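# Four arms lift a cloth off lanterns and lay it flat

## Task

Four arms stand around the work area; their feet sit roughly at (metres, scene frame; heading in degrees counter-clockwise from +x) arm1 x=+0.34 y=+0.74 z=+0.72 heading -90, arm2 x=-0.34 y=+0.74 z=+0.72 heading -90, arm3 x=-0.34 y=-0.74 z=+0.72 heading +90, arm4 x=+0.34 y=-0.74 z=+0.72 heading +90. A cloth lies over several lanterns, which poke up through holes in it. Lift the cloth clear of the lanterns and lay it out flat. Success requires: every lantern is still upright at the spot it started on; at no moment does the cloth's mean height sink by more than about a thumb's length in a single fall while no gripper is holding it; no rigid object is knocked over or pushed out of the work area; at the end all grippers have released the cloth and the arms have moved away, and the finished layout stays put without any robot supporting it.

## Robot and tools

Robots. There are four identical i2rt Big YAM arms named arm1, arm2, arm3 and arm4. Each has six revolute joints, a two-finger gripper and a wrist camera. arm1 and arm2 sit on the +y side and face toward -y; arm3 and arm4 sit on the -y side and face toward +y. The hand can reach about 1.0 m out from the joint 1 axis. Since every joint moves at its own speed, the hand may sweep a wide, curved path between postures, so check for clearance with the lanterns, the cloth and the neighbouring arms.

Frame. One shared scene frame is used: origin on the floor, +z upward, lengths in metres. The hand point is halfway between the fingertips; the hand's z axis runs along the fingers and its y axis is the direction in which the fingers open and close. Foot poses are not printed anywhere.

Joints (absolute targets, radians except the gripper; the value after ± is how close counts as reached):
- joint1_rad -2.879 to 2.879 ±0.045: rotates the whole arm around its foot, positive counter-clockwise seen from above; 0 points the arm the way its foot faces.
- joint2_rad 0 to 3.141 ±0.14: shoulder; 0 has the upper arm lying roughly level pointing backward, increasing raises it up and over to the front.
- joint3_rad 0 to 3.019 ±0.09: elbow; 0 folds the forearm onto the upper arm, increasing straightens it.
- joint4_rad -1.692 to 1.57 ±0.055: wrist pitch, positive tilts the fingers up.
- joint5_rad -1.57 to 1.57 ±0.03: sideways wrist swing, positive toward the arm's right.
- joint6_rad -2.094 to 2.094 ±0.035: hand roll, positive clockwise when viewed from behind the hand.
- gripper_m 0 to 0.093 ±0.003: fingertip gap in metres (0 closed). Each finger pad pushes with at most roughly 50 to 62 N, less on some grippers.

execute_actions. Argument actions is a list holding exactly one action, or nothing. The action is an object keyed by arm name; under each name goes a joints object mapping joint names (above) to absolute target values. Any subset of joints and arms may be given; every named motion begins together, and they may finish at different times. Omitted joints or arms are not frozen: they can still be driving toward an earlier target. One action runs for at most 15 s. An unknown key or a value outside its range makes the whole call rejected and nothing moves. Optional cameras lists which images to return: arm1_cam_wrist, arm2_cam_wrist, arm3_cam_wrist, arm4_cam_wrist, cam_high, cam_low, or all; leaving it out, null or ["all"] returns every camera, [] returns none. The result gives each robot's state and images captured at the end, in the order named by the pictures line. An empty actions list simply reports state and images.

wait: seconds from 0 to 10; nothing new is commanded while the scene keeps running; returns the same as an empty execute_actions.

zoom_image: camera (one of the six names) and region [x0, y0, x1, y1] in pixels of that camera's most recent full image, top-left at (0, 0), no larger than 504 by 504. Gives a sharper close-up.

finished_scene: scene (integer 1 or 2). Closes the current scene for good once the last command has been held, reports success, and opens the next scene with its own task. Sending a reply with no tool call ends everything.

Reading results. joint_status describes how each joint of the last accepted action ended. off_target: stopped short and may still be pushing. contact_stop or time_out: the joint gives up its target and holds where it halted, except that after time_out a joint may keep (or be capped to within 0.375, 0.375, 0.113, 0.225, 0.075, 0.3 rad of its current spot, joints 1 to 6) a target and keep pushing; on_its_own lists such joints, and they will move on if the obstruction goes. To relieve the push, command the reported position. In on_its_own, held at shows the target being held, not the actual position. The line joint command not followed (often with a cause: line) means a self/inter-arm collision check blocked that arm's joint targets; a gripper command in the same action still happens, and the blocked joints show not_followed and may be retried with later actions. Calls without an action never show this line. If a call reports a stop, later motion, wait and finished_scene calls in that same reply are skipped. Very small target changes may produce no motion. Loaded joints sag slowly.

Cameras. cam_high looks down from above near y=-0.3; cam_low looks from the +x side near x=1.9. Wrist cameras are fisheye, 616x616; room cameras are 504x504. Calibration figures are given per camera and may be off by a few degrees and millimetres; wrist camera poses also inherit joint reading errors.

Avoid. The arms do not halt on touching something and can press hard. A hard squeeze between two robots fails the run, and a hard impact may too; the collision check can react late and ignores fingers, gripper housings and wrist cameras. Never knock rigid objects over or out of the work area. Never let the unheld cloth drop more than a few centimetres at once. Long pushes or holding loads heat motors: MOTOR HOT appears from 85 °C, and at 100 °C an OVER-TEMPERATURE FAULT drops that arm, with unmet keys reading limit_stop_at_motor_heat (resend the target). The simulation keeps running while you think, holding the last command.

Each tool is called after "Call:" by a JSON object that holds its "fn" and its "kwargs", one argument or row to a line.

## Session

Call:
{"fn": "execute_actions", "kwargs": {
  "actions": []
}}

Scene clock: 0.00 s.
Motor temperatures (°C, as the motors report them): arm1=[23 24 25 20 22 21] | arm2=[21 23 25 24 20 22] | arm3=[22 24 26 21 22 22] | arm4=[20 24 24 21 20 22]
arm1.joint_positions: joint1_rad=+0.004 joint2_rad=+0.448 joint3_rad=+1.468 joint4_rad=-1.524 joint5_rad=-0.017 joint6_rad=-0.016 gripper_m=+0.094
arm1.joint_status: not commanded
arm1.hand: x=+0.3426 y=+0.6224 z=+1.3034 quat_wxyz=(-0.368, -0.592, -0.621, +0.360) (m; scene frame)
arm2.joint_positions: joint1_rad=-0.013 joint2_rad=+0.446 joint3_rad=+1.461 joint4_rad=-1.526 joint5_rad=+0.002 joint6_rad=+0.004 gripper_m=+0.094
arm2.joint_status: not commanded
arm2.hand: x=-0.3396 y=+0.6126 z=+1.3664 quat_wxyz=(-0.352, -0.621, -0.601, +0.360) (m; scene frame)
arm3.joint_positions: joint1_rad=+0.009 joint2_rad=+0.439 joint3_rad=+1.449 joint4_rad=-1.519 joint5_rad=-0.011 joint6_rad=+0.005 gripper_m=+0.095
arm3.joint_status: not commanded
arm3.hand: x=-0.3465 y=-0.6188 z=+1.3324 quat_wxyz=(-0.350, +0.624, -0.592, -0.370) (m; scene frame)
arm4.joint_positions: joint1_rad=+0.002 joint2_rad=+0.439 joint3_rad=+1.476 joint4_rad=-1.542 joint5_rad=+0.004 joint6_rad=+0.007 gripper_m=+0.094
arm4.joint_status: not commanded
arm4.hand: x=+0.3418 y=-0.6272 z=+1.3910 quat_wxyz=(-0.367, +0.594, -0.621, -0.357) (m; scene frame)
pictures: arm1_cam_wrist, arm2_cam_wrist, arm3_cam_wrist, arm4_cam_wrist, cam_high, cam_low
Images, in order (width x height): arm1_cam_wrist 616x616, arm2_cam_wrist 616x616, arm3_cam_wrist 616x616, arm4_cam_wrist 616x616, cam_high 504x504, cam_low 504x504.

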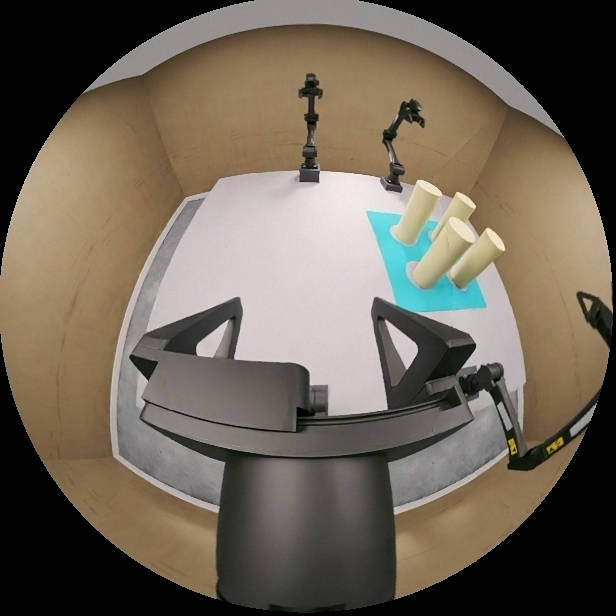

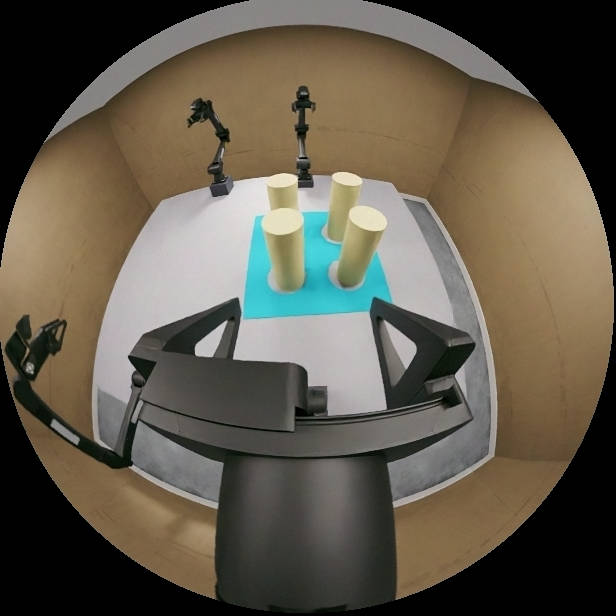

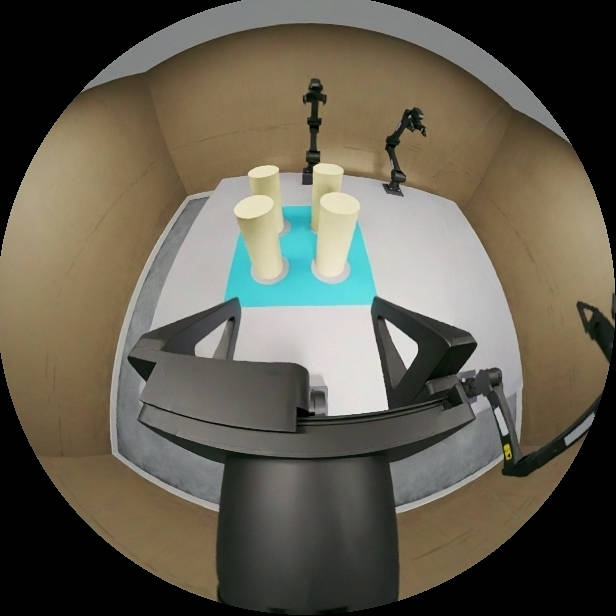

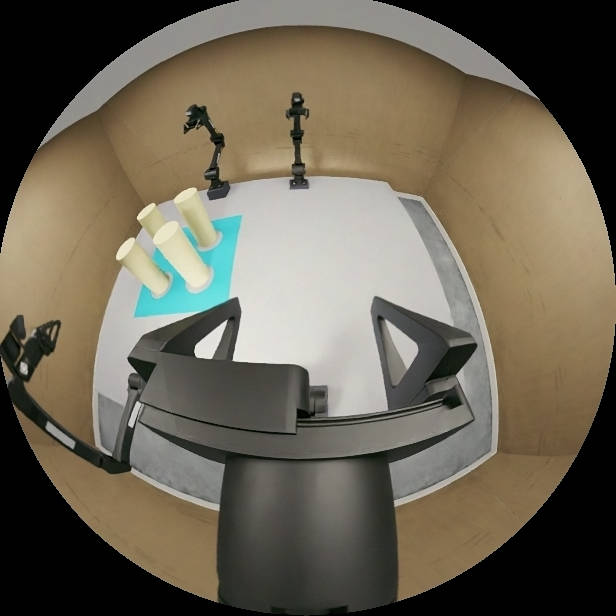

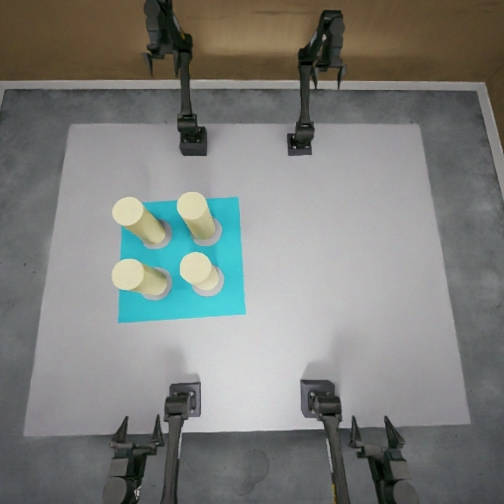

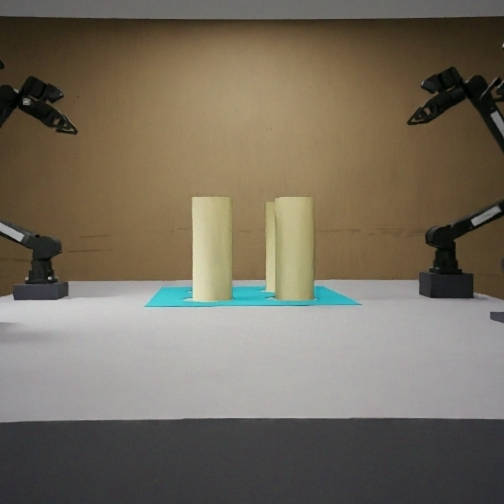

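Call:
{"fn": "zoom_image", "kwargs": {
  "camera": "cam_high",
  "region": [90, 180, 270, 340]
}}

Region (90, 180, 270, 340) of cam_high's 504x504 image, scaled by 2.800, with more detail than that image has.

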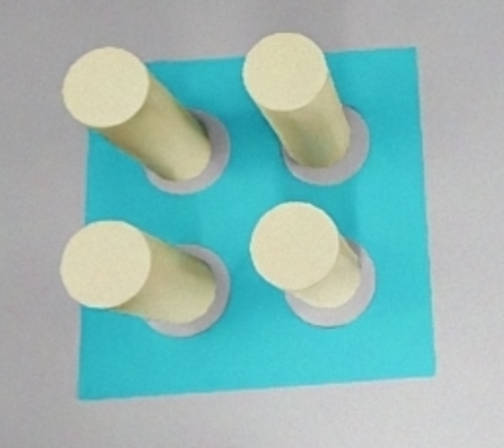

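Call:
{"fn": "execute_actions", "kwargs": {
  "actions": [
    {"arm1": {"joints": {"joint1_rad": -0.857, "joint2_rad": 1.5, "joint3_rad": 1.4, "joint4_rad": -1.4, "joint6_rad": -0.12}}, "arm2": {"joints": {"joint1_rad": -0.763, "joint2_rad": 1.5, "joint3_rad": 1.4, "joint4_rad": -1.4, "joint6_rad": -1.617}}, "arm3": {"joints": {"joint1_rad": 0.707, "joint2_rad": 1.5, "joint3_rad": 1.4, "joint4_rad": -1.4, "joint6_rad": 1.466}}, "arm4": {"joints": {"joint1_rad": 0.757, "joint2_rad": 1.5, "joint3_rad": 1.4, "joint4_rad": -1.4, "joint6_rad": -0.12}}}
  ],
  "cameras": []
}}

Call:
{"fn": "execute_actions", "kwargs": {
  "actions": [
    {"arm1": {"joints": {"joint2_rad": 1.995, "joint3_rad": 1.525, "joint4_rad": -1.06}}, "arm2": {"joints": {"joint2_rad": 2.105, "joint3_rad": 1.545, "joint4_rad": -0.966}}, "arm3": {"joints": {"joint2_rad": 1.965, "joint3_rad": 1.385, "joint4_rad": -0.96}}, "arm4": {"joints": {"joint2_rad": 2.13, "joint3_rad": 1.51, "joint4_rad": -0.925}}}
  ],
  "cameras": ["arm1_cam_wrist", "arm2_cam_wrist", "arm3_cam_wrist", "arm4_cam_wrist"]
}}

Scene clock: 19.43 s.
Motor temperatures (°C, as the motors report them): arm1=[23 25 27 20 22 21] | arm2=[21 23 27 24 20 22] | arm3=[22 24 27 21 22 22] | arm4=[20 25 26 21 20 22]
arm1.joint_positions: joint1_rad=-0.863 joint2_rad=+1.512 joint3_rad=+1.388 joint4_rad=-1.403 joint5_rad=-0.018 joint6_rad=-0.108 gripper_m=+0.094
arm1.joint_status: all done
arm1.hand: x=-0.0050 y=+0.4388 z=+0.9645 quat_wxyz=(-0.020, -0.914, -0.403, +0.023) (m; scene frame)
arm2.joint_positions: joint1_rad=-0.770 joint2_rad=+1.513 joint3_rad=+1.396 joint4_rad=-1.408 joint5_rad=+0.001 joint6_rad=-1.606 gripper_m=+0.094
arm2.joint_status: all done
arm2.hand: x=-0.6591 y=+0.4148 z=+1.0283 quat_wxyz=(+0.010, -0.365, -0.931, +0.019) (m; scene frame)
arm3.joint_positions: joint1_rad=+0.713 joint2_rad=+1.509 joint3_rad=+1.390 joint4_rad=-1.411 joint5_rad=-0.010 joint6_rad=+1.453 gripper_m=+0.095
arm3.joint_status: all done
arm3.hand: x=-0.6485 y=-0.4099 z=+0.9968 quat_wxyz=(+0.006, +0.421, -0.907, -0.019) (m; scene frame)
arm4.joint_positions: joint1_rad=+0.757 joint2_rad=+1.503 joint3_rad=+1.392 joint4_rad=-1.403 joint5_rad=+0.005 joint6_rad=-0.107 gripper_m=+0.094
arm4.joint_status: all done
arm4.hand: x=+0.0340 y=-0.3977 z=+1.0560 quat_wxyz=(-0.018, +0.932, -0.362, -0.027) (m; scene frame)
pictures: none
No camera images: the call's "cameras" was empty. Leave "cameras" out to get every camera's image.

Scene clock: 21.00 s.
Motor temperatures (°C, as the motors report them): arm1=[23 25 27 20 22 21] | arm2=[21 24 27 24 20 22] | arm3=[22 24 28 21 22 22] | arm4=[20 25 27 21 20 22]
arm1.joint_positions: joint1_rad=-0.863 joint2_rad=+2.010 joint3_rad=+1.505 joint4_rad=-1.069 joint5_rad=-0.018 joint6_rad=-0.108 gripper_m=+0.094
arm1.joint_status: all done
arm1.hand: x=-0.0966 y=+0.3561 z=+0.7603 quat_wxyz=(-0.013, -0.915, -0.403, +0.001) (m; scene frame)
arm2.joint_positions: joint1_rad=-0.770 joint2_rad=+2.111 joint3_rad=+1.524 joint4_rad=-0.981 joint5_rad=+0.001 joint6_rad=-1.608 gripper_m=+0.094
arm2.joint_status: all done
arm2.hand: x=-0.7542 y=+0.3200 z=+0.7686 quat_wxyz=(+0.001, -0.365, -0.931, -0.001) (m; scene frame)
arm3.joint_positions: joint1_rad=+0.713 joint2_rad=+1.995 joint3_rad=+1.371 joint4_rad=-0.976 joint5_rad=-0.010 joint6_rad=+1.453 gripper_m=+0.095
arm3.joint_status: all done
arm3.hand: x=-0.7061 y=-0.3442 z=+0.7545 quat_wxyz=(-0.005, +0.421, -0.907, +0.013) (m; scene frame)
arm4.joint_positions: joint1_rad=+0.757 joint2_rad=+2.127 joint3_rad=+1.494 joint4_rad=-0.935 joint5_rad=+0.005 joint6_rad=-0.107 gripper_m=+0.094
arm4.joint_status: all done
arm4.hand: x=-0.0533 y=-0.2976 z=+0.7762 quat_wxyz=(-0.006, +0.932, -0.362, -0.003) (m; scene frame)
pictures: arm1_cam_wrist, arm2_cam_wrist, arm3_cam_wrist, arm4_cam_wrist
camera_calibration (this result's frames):
arm1_cam_wrist: T_world_to_cam=[[-0.738594, 0.673464, -0.0304204, -0.285495], [0.540902, 0.618937, 0.569511, -0.597806], [0.402373, 0.404183, -0.821421, 0.649955], [0, 0, 0, 1]] pos_world=[-0.149035, 0.299574, 0.865659]
arm2_cam_wrist: T_world_to_cam=[[-0.68313, -0.730272, -0.00598007, -0.269887], [-0.590987, 0.547989, 0.591982, -1.07164], [-0.429031, 0.407935, -0.805929, 0.287193], [0, 0, 0, 1]] pos_world=[-0.694477, 0.272998, 0.864233]
arm3_cam_wrist: T_world_to_cam=[[0.764845, -0.643763, 0.0241038, 0.301603], [-0.533997, -0.612616, 0.582709, -1.01931], [-0.36036, -0.458553, -0.812324, 0.325647], [0, 0, 0, 1]] pos_world=[-0.657636, -0.280955, 0.85122]
arm4_cam_wrist: T_world_to_cam=[[0.670159, 0.742156, 0.00958916, 0.247634], [0.599169, -0.548578, 0.583145, -0.581468], [0.438045, -0.385054, -0.812311, 0.659899], [0, 0, 0, 1]] pos_world=[-0.106622, -0.248667, 0.872749]
Images, in order (width x height): arm1_cam_wrist 616x616, arm2_cam_wrist 616x616, arm3_cam_wrist 616x616, arm4_cam_wrist 616x616.

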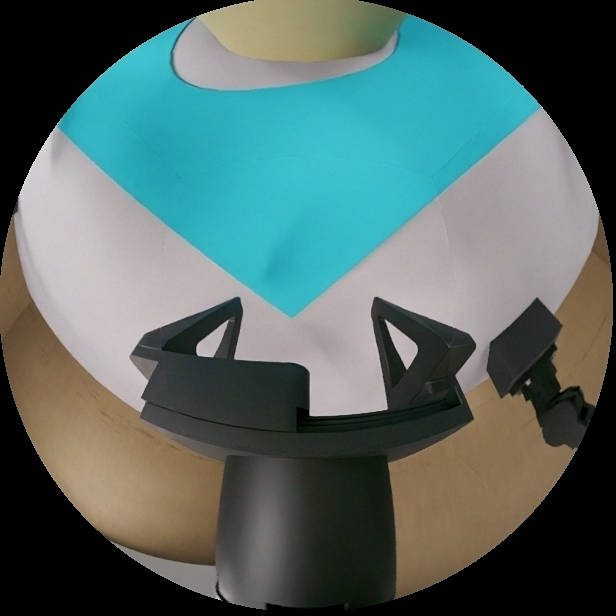

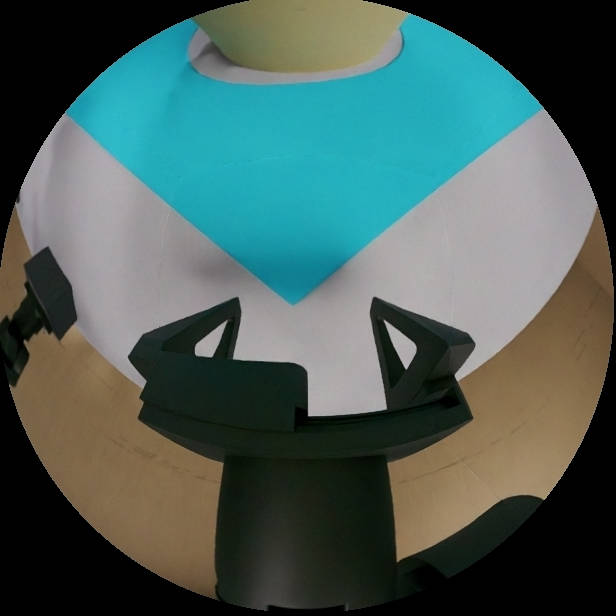

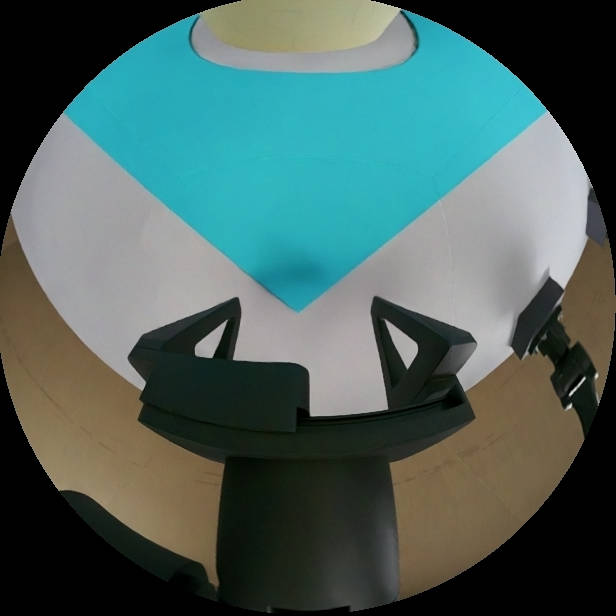

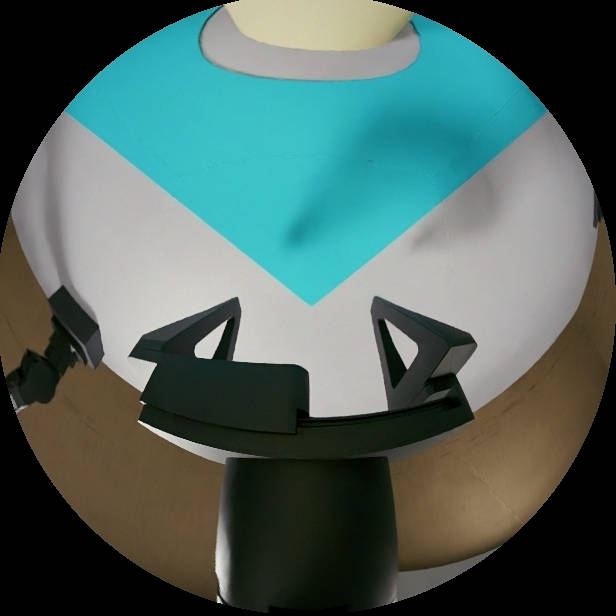

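Call:
{"fn": "execute_actions", "kwargs": {
  "actions": [
    {"arm1": {"joints": {"joint1_rad": -0.838, "joint2_rad": 2.06, "joint3_rad": 1.452, "joint4_rad": -0.98}}, "arm2": {"joints": {"joint1_rad": -0.76, "joint2_rad": 2.166, "joint3_rad": 1.455, "joint4_rad": -0.875}}, "arm3": {"joints": {"joint1_rad": 0.697, "joint2_rad": 2.06, "joint3_rad": 1.352, "joint4_rad": -0.875}}, "arm4": {"joints": {"joint1_rad": 0.748, "joint2_rad": 2.215, "joint3_rad": 1.478, "joint4_rad": -0.85}}}
  ],
  "cameras": ["arm1_cam_wrist", "arm2_cam_wrist", "arm3_cam_wrist", "arm4_cam_wrist"]
}}

Scene clock: 38.67 s.
Motor temperatures (°C, as the motors report them): arm1=[23 27 29 20 22 21] | arm2=[21 25 28 24 20 22] | arm3=[22 26 29 21 22 22] | arm4=[20 27 27 21 20 22]
arm1.joint_positions: joint1_rad=-0.833 joint2_rad=+2.039 joint3_rad=+1.458 joint4_rad=-0.987 joint5_rad=-0.014 joint6_rad=-0.111 gripper_m=+0.094
arm1.joint_status: all done
arm1.hand: x=-0.0822 y=+0.3465 z=+0.7289 quat_wxyz=(-0.012, -0.908, -0.418, +0.004) (m; scene frame)
arm2.joint_positions: joint1_rad=-0.770 joint2_rad=+2.150 joint3_rad=+1.466 joint4_rad=-0.887 joint5_rad=+0.001 joint6_rad=-1.609 gripper_m=+0.094
arm2.joint_status: all done
arm2.hand: x=-0.7459 y=+0.3285 z=+0.7284 quat_wxyz=(+0.001, -0.364, -0.931, -0.003) (m; scene frame)
arm3.joint_positions: joint1_rad=+0.701 joint2_rad=+2.038 joint3_rad=+1.359 joint4_rad=-0.888 joint5_rad=-0.011 joint6_rad=+1.456 gripper_m=+0.095
arm3.joint_status: all done
arm3.hand: x=-0.7069 y=-0.3331 z=+0.7279 quat_wxyz=(+0.001, +0.414, -0.910, -0.002) (m; scene frame)
arm4.joint_positions: joint1_rad=+0.755 joint2_rad=+2.193 joint3_rad=+1.487 joint4_rad=-0.856 joint5_rad=+0.003 joint6_rad=-0.107 gripper_m=+0.094
arm4.joint_status: all done
arm4.hand: x=-0.0542 y=-0.2948 z=+0.7368 quat_wxyz=(-0.006, +0.932, -0.363, -0.006) (m; scene frame)
pictures: arm1_cam_wrist, arm2_cam_wrist, arm3_cam_wrist, arm4_cam_wrist
camera_calibration (this result's frames):
arm1_cam_wrist: T_world_to_cam=[[-0.760441, 0.64892, -0.025138, -0.266456], [0.52479, 0.636858, 0.564807, -0.585846], [0.382524, 0.41631, -0.82484, 0.618967], [0, 0, 0, 1]] pos_world=[-0.131948, 0.288328, 0.834741]
arm2_cam_wrist: T_world_to_cam=[[-0.682279, -0.731026, -0.00980799, -0.25454], [-0.593046, 0.545554, 0.592171, -1.04847], [-0.427542, 0.409843, -0.805752, 0.25521], [0, 0, 0, 1]] pos_world=[-0.686343, 0.281324, 0.824011]
arm3_cam_wrist: T_world_to_cam=[[0.755341, -0.655274, -0.00874086, 0.323333], [-0.529698, -0.618333, 0.58059, -0.994709], [-0.38585, -0.433913, -0.814149, 0.30037], [0, 0, 0, 1]] pos_world=[-0.655224, -0.272855, 0.82489]
arm4_cam_wrist: T_world_to_cam=[[0.672158, 0.74036, 0.00840597, 0.247035], [0.601054, -0.552244, 0.57772, -0.553362], [0.432363, -0.383266, -0.816192, 0.632448], [0, 0, 0, 1]] pos_world=[-0.106893, -0.24609, 0.83381]
Images, in order (width x height): arm1_cam_wrist 616x616, arm2_cam_wrist 616x616, arm3_cam_wrist 616x616, arm4_cam_wrist 616x616.

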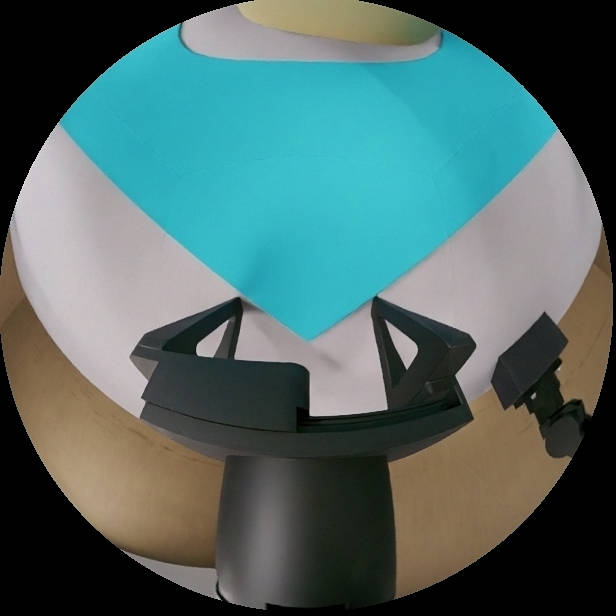

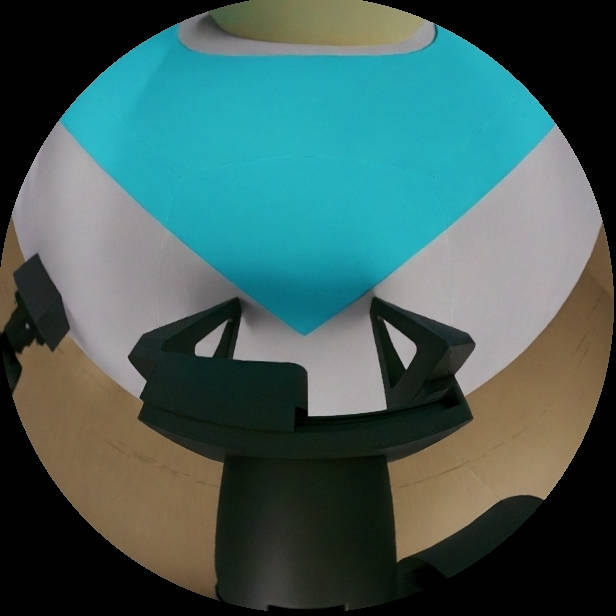

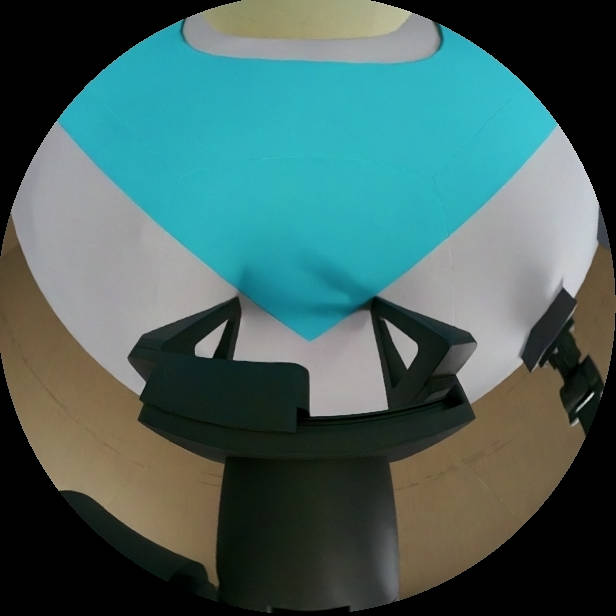

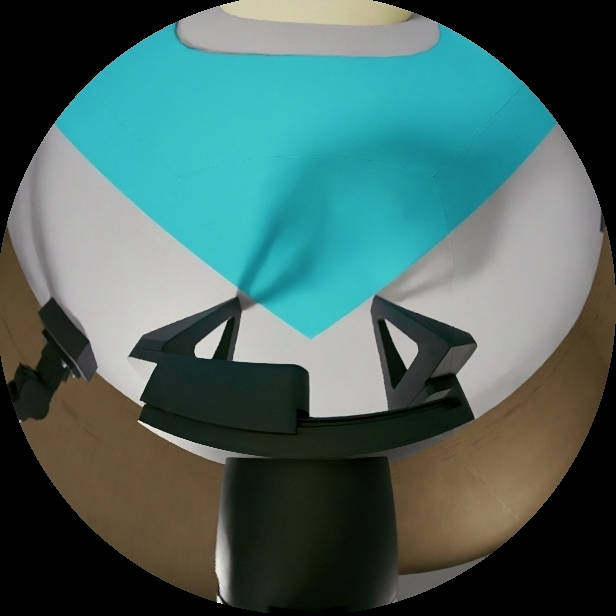

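All four grippers are straddling their corners. Closing them now.

Call:
{"fn": "execute_actions", "kwargs": {
  "actions": [
    {"arm1": {"joints": {"gripper_m": 0.0}}, "arm2": {"joints": {"gripper_m": 0.0}}, "arm3": {"joints": {"gripper_m": 0.0}}, "arm4": {"joints": {"gripper_m": 0.0}}}
  ],
  "cameras": ["arm1_cam_wrist", "arm2_cam_wrist", "arm3_cam_wrist", "arm4_cam_wrist"]
}}

Scene clock: 41.30 s.
Motor temperatures (°C, as the motors report them): arm1=[23 27 29 20 22 21] | arm2=[21 25 28 24 20 22] | arm3=[22 26 28 21 22 22] | arm4=[20 27 27 21 20 22]
arm1.joint_positions: joint1_rad=-0.836 joint2_rad=+2.039 joint3_rad=+1.458 joint4_rad=-0.986 joint5_rad=-0.014 joint6_rad=-0.111 gripper_m=+0.004
arm1.joint_status: gripper_m off_target (ended at +0.004, target +0.000)
arm1.hand: x=-0.0838 y=+0.3477 z=+0.7289 quat_wxyz=(-0.012, -0.909, -0.417, +0.005) (m; scene frame)
arm2.joint_positions: joint1_rad=-0.769 joint2_rad=+2.151 joint3_rad=+1.466 joint4_rad=-0.886 joint5_rad=+0.001 joint6_rad=-1.609 gripper_m=+0.002
arm2.joint_status: all done
arm2.hand: x=-0.7456 y=+0.3281 z=+0.7282 quat_wxyz=(+0.001, -0.364, -0.932, -0.002) (m; scene frame)
arm3.joint_positions: joint1_rad=+0.701 joint2_rad=+2.039 joint3_rad=+1.359 joint4_rad=-0.888 joint5_rad=-0.011 joint6_rad=+1.456 gripper_m=+0.004
arm3.joint_status: gripper_m off_target (ended at +0.004, target +0.000)
arm3.hand: x=-0.7068 y=-0.3332 z=+0.7275 quat_wxyz=(+0.001, +0.414, -0.910, -0.002) (m; scene frame)
arm4.joint_positions: joint1_rad=+0.755 joint2_rad=+2.193 joint3_rad=+1.487 joint4_rad=-0.856 joint5_rad=+0.003 joint6_rad=-0.107 gripper_m=+0.003
arm4.joint_status: all done
arm4.hand: x=-0.0542 y=-0.2948 z=+0.7368 quat_wxyz=(-0.006, +0.932, -0.363, -0.006) (m; scene frame)
pictures: arm1_cam_wrist, arm2_cam_wrist, arm3_cam_wrist, arm4_cam_wrist
camera_calibration (this result's frames):
arm1_cam_wrist: T_world_to_cam=[[-0.758224, 0.651512, -0.0250567, -0.26922], [0.527425, 0.635499, 0.563883, -0.584451], [0.3833, 0.414334, -0.825474, 0.620252], [0, 0, 0, 1]] pos_world=[-0.133618, 0.289826, 0.834819]
arm2_cam_wrist: T_world_to_cam=[[-0.681723, -0.73155, -0.009428, -0.254355], [-0.593305, 0.545262, 0.592181, -1.04809], [-0.428069, 0.409297, -0.805749, 0.255081], [0, 0, 0, 1]] pos_world=[-0.686044, 0.281006, 0.823793]
arm3_cam_wrist: T_world_to_cam=[[0.75534, -0.655285, -0.00798325, 0.322638], [-0.530001, -0.618001, 0.580667, -0.994644], [-0.385436, -0.434369, -0.814102, 0.300142], [0, 0, 0, 1]] pos_world=[-0.655179, -0.272898, 0.824479]
arm4_cam_wrist: T_world_to_cam=[[0.671875, 0.740617, 0.00841222, 0.247091], [0.601261, -0.552016, 0.577722, -0.553285], [0.432514, -0.383099, -0.81619, 0.632504], [0, 0, 0, 1]] pos_world=[-0.106912, -0.24611, 0.83381]
Images, in order (width x height): arm1_cam_wrist 616x616, arm2_cam_wrist 616x616, arm3_cam_wrist 616x616, arm4_cam_wrist 616x616.

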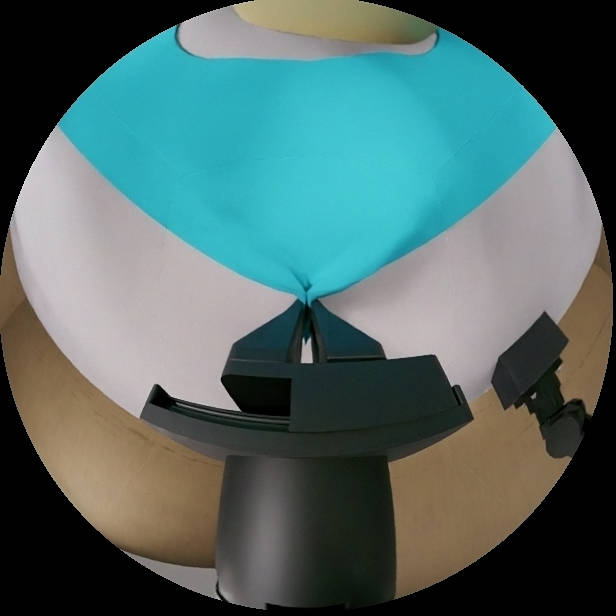

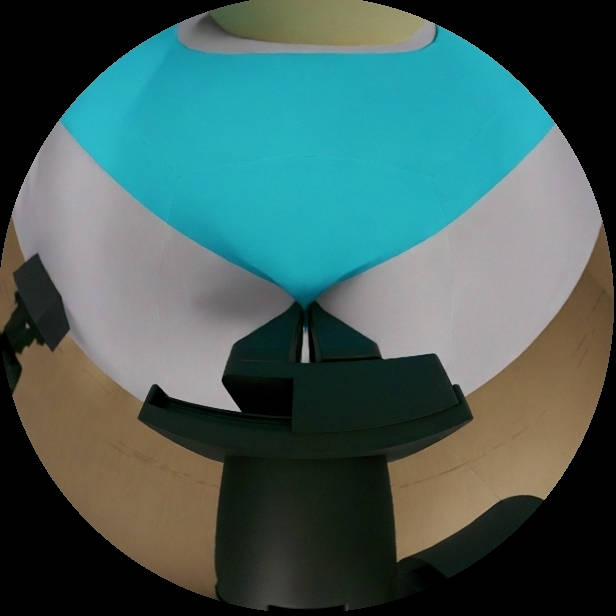

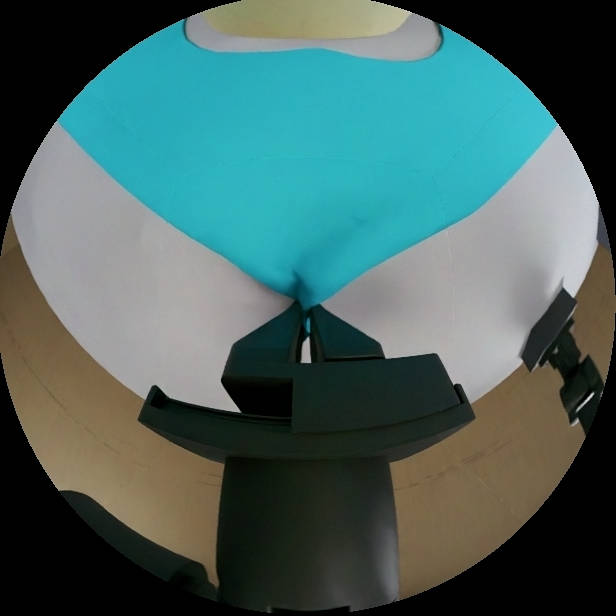

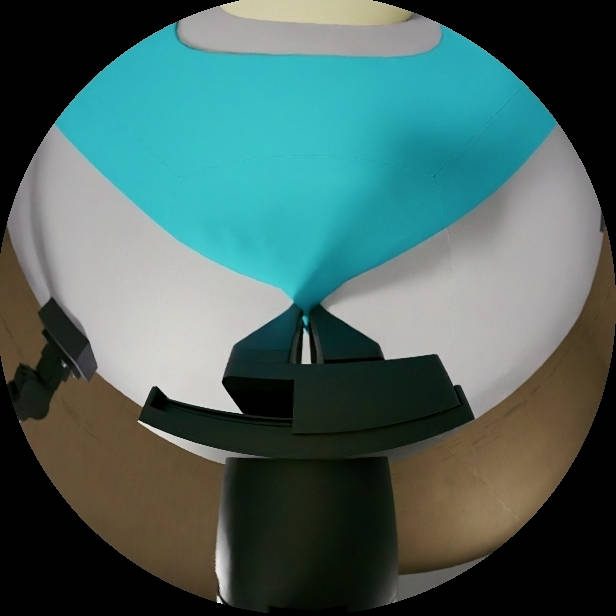

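Call:
{"fn": "execute_actions", "kwargs": {
  "actions": [
    {"arm1": {"joints": {"joint2_rad": 1.885, "joint3_rad": 1.723, "joint4_rad": -1.394}}, "arm2": {"joints": {"joint2_rad": 1.936, "joint3_rad": 1.643, "joint4_rad": -1.262}}, "arm3": {"joints": {"joint2_rad": 1.835, "joint3_rad": 1.575, "joint4_rad": -1.296}}, "arm4": {"joints": {"joint2_rad": 1.98, "joint3_rad": 1.652, "joint4_rad": -1.246}}}
  ],
  "cameras": ["cam_high", "cam_low"]
}}

Scene clock: 49.17 s.
Motor temperatures (°C, as the motors report them): arm1=[23 27 28 20 22 21] | arm2=[21 26 28 24 20 22] | arm3=[22 27 28 21 22 22] | arm4=[20 27 27 21 20 22]
arm1.joint_positions: joint1_rad=-0.836 joint2_rad=+1.886 joint3_rad=+1.700 joint4_rad=-1.379 joint5_rad=-0.015 joint6_rad=-0.111 gripper_m=+0.004
arm1.joint_status: all done
arm1.hand: x=-0.0878 y=+0.3451 z=+0.9000 quat_wxyz=(-0.013, -0.909, -0.417, +0.006) (m; scene frame)
arm2.joint_positions: joint1_rad=-0.760 joint2_rad=+1.944 joint3_rad=+1.615 joint4_rad=-1.249 joint5_rad=+0.000 joint6_rad=-1.609 gripper_m=+0.002
arm2.joint_status: all done
arm2.hand: x=-0.7425 y=+0.3227 z=+0.8950 quat_wxyz=(-0.001, -0.359, -0.933, -0.005) (m; scene frame)
arm3.joint_positions: joint1_rad=+0.696 joint2_rad=+1.834 joint3_rad=+1.551 joint4_rad=-1.280 joint5_rad=-0.009 joint6_rad=+1.456 gripper_m=+0.004
arm3.joint_status: all done
arm3.hand: x=-0.7084 y=-0.3299 z=+0.9016 quat_wxyz=(+0.000, +0.412, -0.911, -0.005) (m; scene frame)
arm4.joint_positions: joint1_rad=+0.755 joint2_rad=+1.980 joint3_rad=+1.647 joint4_rad=-1.231 joint5_rad=+0.003 joint6_rad=-0.107 gripper_m=+0.003
arm4.joint_status: all done
arm4.hand: x=-0.0580 y=-0.2912 z=+0.9120 quat_wxyz=(-0.006, +0.932, -0.363, -0.005) (m; scene frame)
pictures: cam_high, cam_low
Images, in order (width x height): cam_high 504x504, cam_low 504x504.

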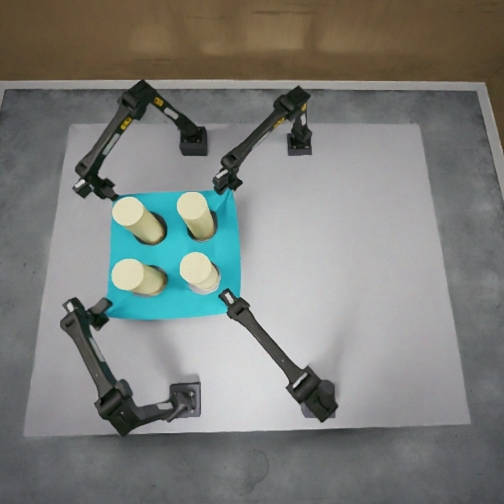

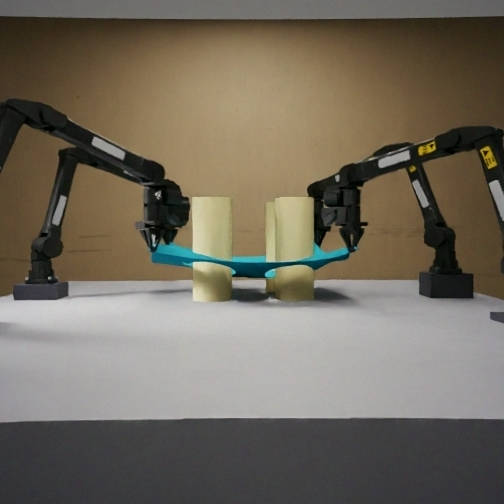

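Call:
{"fn": "execute_actions", "kwargs": {
  "actions": [
    {"arm1": {"joints": {"joint2_rad": 1.797, "joint3_rad": 2.05, "joint4_rad": -1.66}}, "arm2": {"joints": {"joint1_rad": -0.775, "joint2_rad": 1.862, "joint3_rad": 2.0, "joint4_rad": -1.66}}, "arm3": {"joints": {"joint1_rad": 0.705, "joint2_rad": 1.757, "joint3_rad": 1.93, "joint4_rad": -1.66}}, "arm4": {"joints": {"joint2_rad": 1.915, "joint3_rad": 2.02, "joint4_rad": -1.66}}}
  ],
  "cameras": ["cam_high", "cam_low"]
}}

Scene clock: 55.97 s.
Motor temperatures (°C, as the motors report them): arm1=[23 27 30 20 22 21] | arm2=[21 26 29 24 20 22] | arm3=[22 27 30 21 22 22] | arm4=[20 27 28 21 20 22]
arm1.joint_positions: joint1_rad=-0.836 joint2_rad=+1.796 joint3_rad=+2.015 joint4_rad=-1.646 joint5_rad=-0.015 joint6_rad=-0.111 gripper_m=+0.004
arm1.joint_status: all done
arm1.hand: x=-0.0870 y=+0.3473 z=+1.0710 quat_wxyz=(-0.035, -0.906, -0.416, +0.071) (m; scene frame)
arm2.joint_positions: joint1_rad=-0.760 joint2_rad=+1.859 joint3_rad=+1.956 joint4_rad=-1.647 joint5_rad=-0.001 joint6_rad=-1.609 gripper_m=+0.002
arm2.joint_status: all done
arm2.hand: x=-0.7405 y=+0.3241 z=+1.0712 quat_wxyz=(+0.004, -0.359, -0.933, +0.008) (m; scene frame)
arm3.joint_positions: joint1_rad=+0.696 joint2_rad=+1.754 joint3_rad=+1.890 joint4_rad=-1.644 joint5_rad=-0.008 joint6_rad=+1.456 gripper_m=+0.004
arm3.joint_status: all done
arm3.hand: x=-0.7075 y=-0.3335 z=+1.0726 quat_wxyz=(+0.008, +0.412, -0.911, -0.031) (m; scene frame)
arm4.joint_positions: joint1_rad=+0.755 joint2_rad=+1.905 joint3_rad=+1.991 joint4_rad=-1.645 joint5_rad=+0.003 joint6_rad=-0.107 gripper_m=+0.003
arm4.joint_status: all done
arm4.hand: x=-0.0551 y=-0.2951 z=+1.0849 quat_wxyz=(-0.007, +0.932, -0.363, -0.008) (m; scene frame)
pictures: cam_high, cam_low
Images, in order (width x height): cam_high 504x504, cam_low 504x504.

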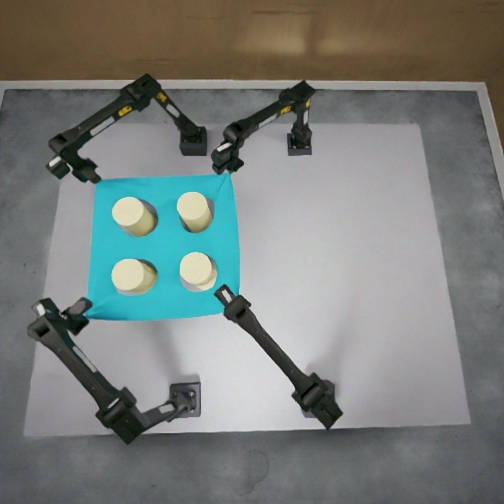

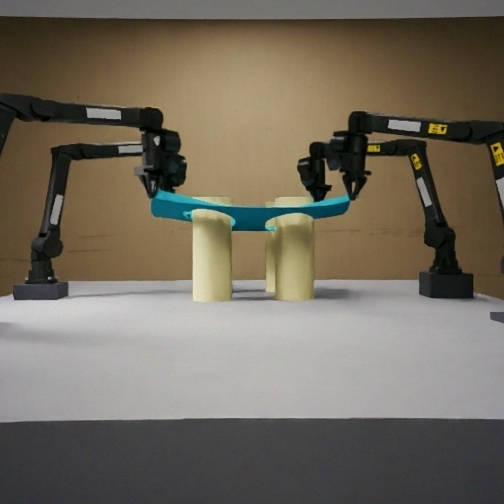

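Call:
{"fn": "execute_actions", "kwargs": {
  "actions": [
    {"arm1": {"joints": {"joint2_rad": 1.71, "joint3_rad": 2.375}}, "arm2": {"joints": {"joint2_rad": 1.718, "joint3_rad": 2.252}}, "arm3": {"joints": {"joint2_rad": 1.638, "joint3_rad": 2.22}}, "arm4": {"joints": {"joint2_rad": 1.762, "joint3_rad": 2.26}}}
  ],
  "cameras": ["cam_high", "cam_low"]
}}

Scene clock: 61.33 s.
Motor temperatures (°C, as the motors report them): arm1=[23 27 30 20 22 21] | arm2=[21 26 29 24 20 22] | arm3=[22 27 31 21 22 22] | arm4=[20 27 29 21 20 22]
arm1.joint_positions: joint1_rad=-0.836 joint2_rad=+1.721 joint3_rad=+2.346 joint4_rad=-1.649 joint5_rad=-0.019 joint6_rad=-0.111 gripper_m=+0.004
arm1.joint_status: all done
arm1.hand: x=-0.0873 y=+0.3471 z=+1.2548 quat_wxyz=(-0.098, -0.873, -0.403, +0.258) (m; scene frame)
arm2.joint_positions: joint1_rad=-0.760 joint2_rad=+1.730 joint3_rad=+2.225 joint4_rad=-1.648 joint5_rad=-0.003 joint6_rad=-1.609 gripper_m=+0.002
arm2.joint_status: all done
arm2.hand: x=-0.7437 y=+0.3198 z=+1.2561 quat_wxyz=(+0.081, -0.351, -0.913, +0.189) (m; scene frame)
arm3.joint_positions: joint1_rad=+0.696 joint2_rad=+1.640 joint3_rad=+2.193 joint4_rad=-1.646 joint5_rad=-0.005 joint6_rad=+1.456 gripper_m=+0.004
arm3.joint_status: all done
arm3.hand: x=-0.7100 y=-0.3331 z=+1.2615 quat_wxyz=(+0.070, +0.402, -0.884, -0.227) (m; scene frame)
arm4.joint_positions: joint1_rad=+0.755 joint2_rad=+1.771 joint3_rad=+2.249 joint4_rad=-1.647 joint5_rad=+0.005 joint6_rad=-0.107 gripper_m=+0.003
arm4.joint_status: all done
arm4.hand: x=-0.0579 y=-0.2923 z=+1.2690 quat_wxyz=(-0.097, +0.912, -0.356, -0.179) (m; scene frame)
pictures: cam_high, cam_low
Images, in order (width x height): cam_high 504x504, cam_low 504x504.

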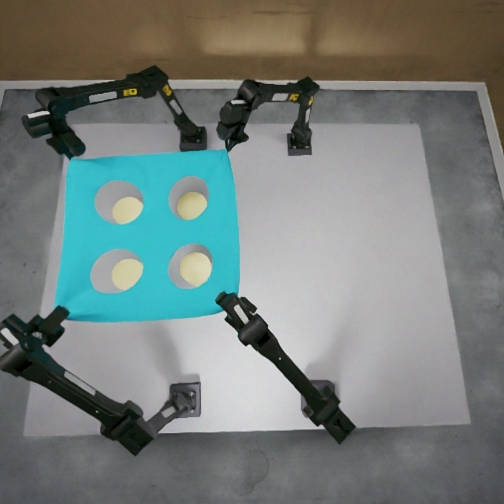

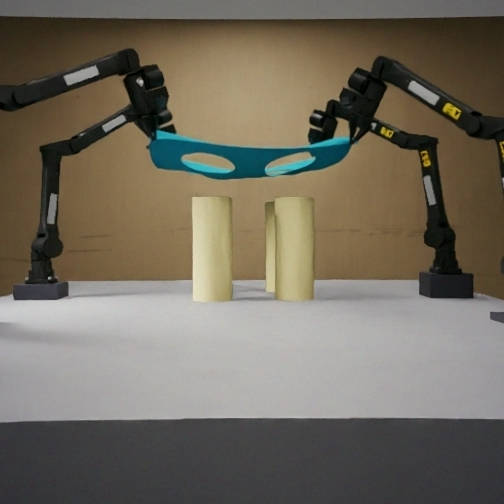

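Call:
{"fn": "execute_actions", "kwargs": {
  "actions": [
    {"arm1": {"joints": {"joint1_rad": -0.54, "joint2_rad": 1.385, "joint3_rad": 1.965, "joint6_rad": 0.20}}, "arm2": {"joints": {"joint1_rad": -0.475, "joint2_rad": 1.418, "joint3_rad": 1.86, "joint6_rad": -1.295}}, "arm3": {"joints": {"joint1_rad": 0.368, "joint2_rad": 1.36, "joint3_rad": 1.88, "joint6_rad": 1.11}}, "arm4": {"joints": {"joint1_rad": 0.457, "joint2_rad": 1.485, "joint3_rad": 1.90, "joint6_rad": -0.425}}}
  ],
  "cameras": ["cam_low"]
}}

Scene clock: 72.13 s.
Motor temperatures (°C, as the motors report them): arm1=[23 27 31 20 22 21] | arm2=[21 26 30 24 20 22] | arm3=[22 26 31 21 22 22] | arm4=[20 27 29 21 20 22]
arm1.joint_positions: joint1_rad=-0.535 joint2_rad=+1.399 joint3_rad=+1.960 joint4_rad=-1.653 joint5_rad=-0.017 joint6_rad=+0.188 gripper_m=+0.004
arm1.joint_status: all done
arm1.hand: x=+0.1108 y=+0.3457 z=+1.2460 quat_wxyz=(-0.149, -0.880, -0.407, +0.193) (m; scene frame)
arm2.joint_positions: joint1_rad=-0.461 joint2_rad=+1.426 joint3_rad=+1.865 joint4_rad=-1.650 joint5_rad=-0.006 joint6_rad=-1.305 gripper_m=+0.002
arm2.joint_status: all done
arm2.hand: x=-0.5483 y=+0.3229 z=+1.2528 quat_wxyz=(+0.016, -0.355, -0.918, +0.176) (m; scene frame)
arm3.joint_positions: joint1_rad=+0.355 joint2_rad=+1.362 joint3_rad=+1.879 joint4_rad=-1.647 joint5_rad=-0.006 joint6_rad=+1.124 gripper_m=+0.004
arm3.joint_status: all done
arm3.hand: x=-0.5102 y=-0.3314 z=+1.2585 quat_wxyz=(-0.008, +0.399, -0.890, -0.221) (m; scene frame)
arm4.joint_positions: joint1_rad=+0.443 joint2_rad=+1.488 joint3_rad=+1.900 joint4_rad=-1.650 joint5_rad=+0.004 joint6_rad=-0.411 gripper_m=+0.003
arm4.joint_status: all done
arm4.hand: x=+0.1435 y=-0.2946 z=+1.2655 quat_wxyz=(-0.122, +0.917, -0.362, -0.118) (m; scene frame)
pictures: cam_low
Images, in order (width x height): cam_low 504x504.

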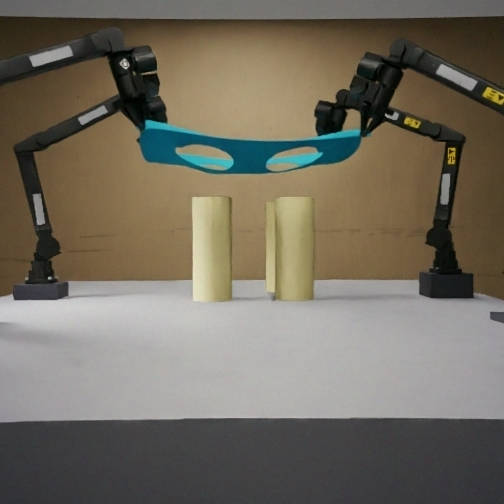

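Call:
{"fn": "execute_actions", "kwargs": {
  "actions": [
    {"arm1": {"joints": {"joint1_rad": -0.098, "joint2_rad": 1.222, "joint3_rad": 1.828, "joint6_rad": 0.64}}, "arm2": {"joints": {"joint1_rad": -0.043, "joint2_rad": 1.277, "joint3_rad": 1.735, "joint6_rad": -0.86}}, "arm3": {"joints": {"joint1_rad": -0.09, "joint2_rad": 1.262, "joint3_rad": 1.79, "joint6_rad": 0.652}}, "arm4": {"joints": {"joint1_rad": 0.035, "joint2_rad": 1.378, "joint3_rad": 1.78, "joint6_rad": -0.836}}}
  ],
  "cameras": ["cam_low"]
}}

Scene clock: 81.70 s.
Motor temperatures (°C, as the motors report them): arm1=[23 27 30 20 22 21] | arm2=[21 25 29 24 20 22] | arm3=[22 26 31 21 22 22] | arm4=[20 27 29 21 20 22]
arm1.joint_positions: joint1_rad=-0.101 joint2_rad=+1.224 joint3_rad=+1.825 joint4_rad=-1.653 joint5_rad=-0.017 joint6_rad=+0.627 gripper_m=+0.004
arm1.joint_status: all done
arm1.hand: x=+0.3062 y=+0.3541 z=+1.2566 quat_wxyz=(-0.232, -0.876, -0.404, +0.124) (m; scene frame)
arm2.joint_positions: joint1_rad=-0.036 joint2_rad=+1.282 joint3_rad=+1.741 joint4_rad=-1.650 joint5_rad=-0.005 joint6_rad=-0.871 gripper_m=+0.002
arm2.joint_status: all done
arm2.hand: x=-0.3552 y=+0.3261 z=+1.2598 quat_wxyz=(-0.063, -0.359, -0.914, +0.176) (m; scene frame)
arm3.joint_positions: joint1_rad=-0.095 joint2_rad=+1.289 joint3_rad=+1.788 joint4_rad=-1.647 joint5_rad=-0.007 joint6_rad=+0.666 gripper_m=+0.004
arm3.joint_status: all done
arm3.hand: x=-0.3153 y=-0.3264 z=+1.2504 quat_wxyz=(-0.099, +0.403, -0.890, -0.190) (m; scene frame)
arm4.joint_positions: joint1_rad=+0.036 joint2_rad=+1.387 joint3_rad=+1.785 joint4_rad=-1.650 joint5_rad=+0.004 joint6_rad=-0.822 gripper_m=+0.003
arm4.joint_status: all done
arm4.hand: x=+0.3367 y=-0.2947 z=+1.2604 quat_wxyz=(-0.151, +0.918, -0.361, -0.059) (m; scene frame)
pictures: cam_low
Images, in order (width x height): cam_low 504x504.

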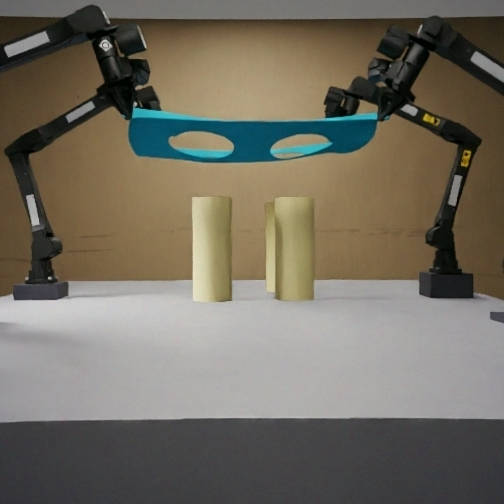

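Call:
{"fn": "execute_actions", "kwargs": {
  "actions": [
    {"arm1": {"joints": {"joint1_rad": 0.377, "joint2_rad": 1.302, "joint3_rad": 1.94, "joint6_rad": 1.117}}, "arm2": {"joints": {"joint1_rad": 0.413, "joint2_rad": 1.359, "joint3_rad": 1.865, "joint6_rad": -0.41}}, "arm3": {"joints": {"joint1_rad": -0.525, "joint2_rad": 1.392, "joint3_rad": 1.968, "joint6_rad": 0.217}}, "arm4": {"joints": {"joint1_rad": -0.38, "joint2_rad": 1.484, "joint3_rad": 1.935, "joint6_rad": -1.25}}}
  ],
  "cameras": ["cam_high", "cam_low"]
}}

Scene clock: 88.17 s.
Motor temperatures (°C, as the motors report them): arm1=[23 26 30 20 22 21] | arm2=[21 25 29 24 20 22] | arm3=[22 26 31 21 22 22] | arm4=[20 26 29 21 20 22]
arm1.joint_positions: joint1_rad=+0.376 joint2_rad=+1.321 joint3_rad=+1.882 joint4_rad=-1.654 joint5_rad=-0.014 joint6_rad=+1.104 gripper_m=+0.004
arm1.joint_status: all done
arm1.hand: x=+0.5033 y=+0.3493 z=+1.2426 quat_wxyz=(-0.241, -0.881, -0.406, +0.007) (m; scene frame)
arm2.joint_positions: joint1_rad=+0.421 joint2_rad=+1.383 joint3_rad=+1.802 joint4_rad=-1.650 joint5_rad=-0.001 joint6_rad=-0.419 gripper_m=+0.002
arm2.joint_status: all done
arm2.hand: x=-0.1576 y=+0.3264 z=+1.2449 quat_wxyz=(-0.119, -0.358, -0.918, +0.118) (m; scene frame)
arm3.joint_positions: joint1_rad=-0.528 joint2_rad=+1.412 joint3_rad=+1.912 joint4_rad=-1.648 joint5_rad=-0.011 joint6_rad=+0.230 gripper_m=+0.004
arm3.joint_status: all done
arm3.hand: x=-0.1210 y=-0.3329 z=+1.2544 quat_wxyz=(-0.168, +0.404, -0.889, -0.135) (m; scene frame)
arm4.joint_positions: joint1_rad=-0.384 joint2_rad=+1.493 joint3_rad=+1.884 joint4_rad=-1.654 joint5_rad=+0.002 joint6_rad=-1.236 gripper_m=+0.003
arm4.joint_status: all done
arm4.hand: x=+0.5354 y=-0.2979 z=+1.2548 quat_wxyz=(-0.157, +0.918, -0.364, +0.004) (m; scene frame)
pictures: cam_high, cam_low
Images, in order (width x height): cam_high 504x504, cam_low 504x504.

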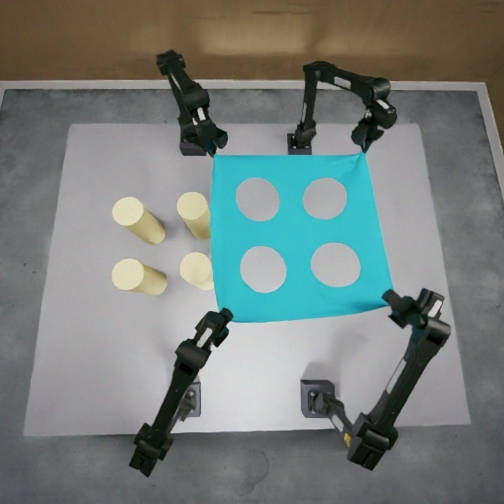

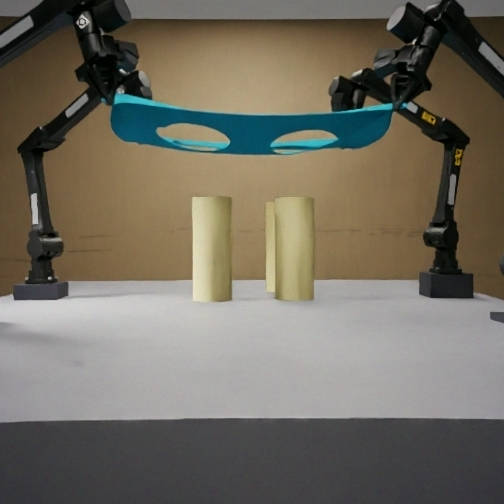

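Call:
{"fn": "execute_actions", "kwargs": {
  "actions": [
    {"arm1": {"joints": {"joint1_rad": 0.723, "joint2_rad": 1.672, "joint3_rad": 1.912, "joint6_rad": 1.464}}, "arm2": {"joints": {"joint1_rad": 0.743, "joint2_rad": 1.785, "joint3_rad": 1.90, "joint6_rad": -0.085}}, "arm3": {"joints": {"joint1_rad": -0.823, "joint2_rad": 1.802, "joint3_rad": 2.015, "joint6_rad": -0.083}}, "arm4": {"joints": {"joint1_rad": -0.68, "joint2_rad": 1.90, "joint3_rad": 2.027, "joint6_rad": -1.56}}}
  ],
  "cameras": ["cam_high"]
}}

Scene clock: 95.83 s.
Motor temperatures (°C, as the motors report them): arm1=[23 26 32 20 22 21] | arm2=[21 25 31 24 20 22] | arm3=[22 26 33 21 22 22] | arm4=[20 27 30 21 20 22]
arm1.joint_positions: joint1_rad=+0.719 joint2_rad=+1.676 joint3_rad=+1.887 joint4_rad=-1.654 joint5_rad=-0.011 joint6_rad=+1.452 gripper_m=+0.004
arm1.joint_status: all done
arm1.hand: x=+0.6953 y=+0.3490 z=+1.0788 quat_wxyz=(-0.064, -0.908, -0.413, -0.020) (m; scene frame)
arm2.joint_positions: joint1_rad=+0.747 joint2_rad=+1.786 joint3_rad=+1.877 joint4_rad=-1.650 joint5_rad=+0.002 joint6_rad=-0.094 gripper_m=+0.002
arm2.joint_status: all done
arm2.hand: x=+0.0341 y=+0.3285 z=+1.0813 quat_wxyz=(-0.005, -0.363, -0.932, +0.002) (m; scene frame)
arm3.joint_positions: joint1_rad=-0.822 joint2_rad=+1.823 joint3_rad=+1.993 joint4_rad=-1.648 joint5_rad=-0.014 joint6_rad=-0.071 gripper_m=+0.004
arm3.joint_status: all done
arm3.hand: x=+0.0720 y=-0.3294 z=+1.0815 quat_wxyz=(-0.046, +0.415, -0.908, -0.025) (m; scene frame)
arm4.joint_positions: joint1_rad=-0.683 joint2_rad=+1.889 joint3_rad=+2.001 joint4_rad=-1.654 joint5_rad=+0.000 joint6_rad=-1.546 gripper_m=+0.003
arm4.joint_status: all done
arm4.hand: x=+0.7251 y=-0.2968 z=+1.0953 quat_wxyz=(-0.017, +0.932, -0.363, +0.002) (m; scene frame)
pictures: cam_high
Images, in order (width x height): cam_high 504x504.

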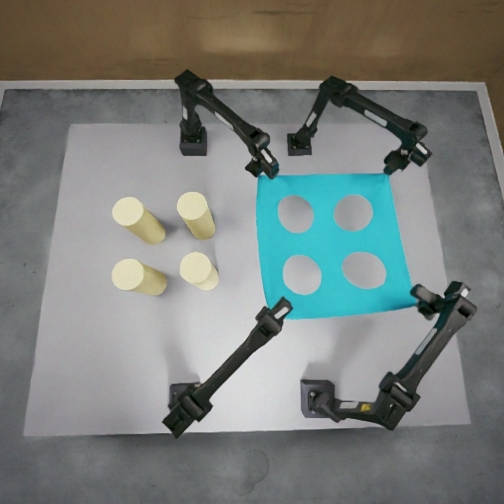

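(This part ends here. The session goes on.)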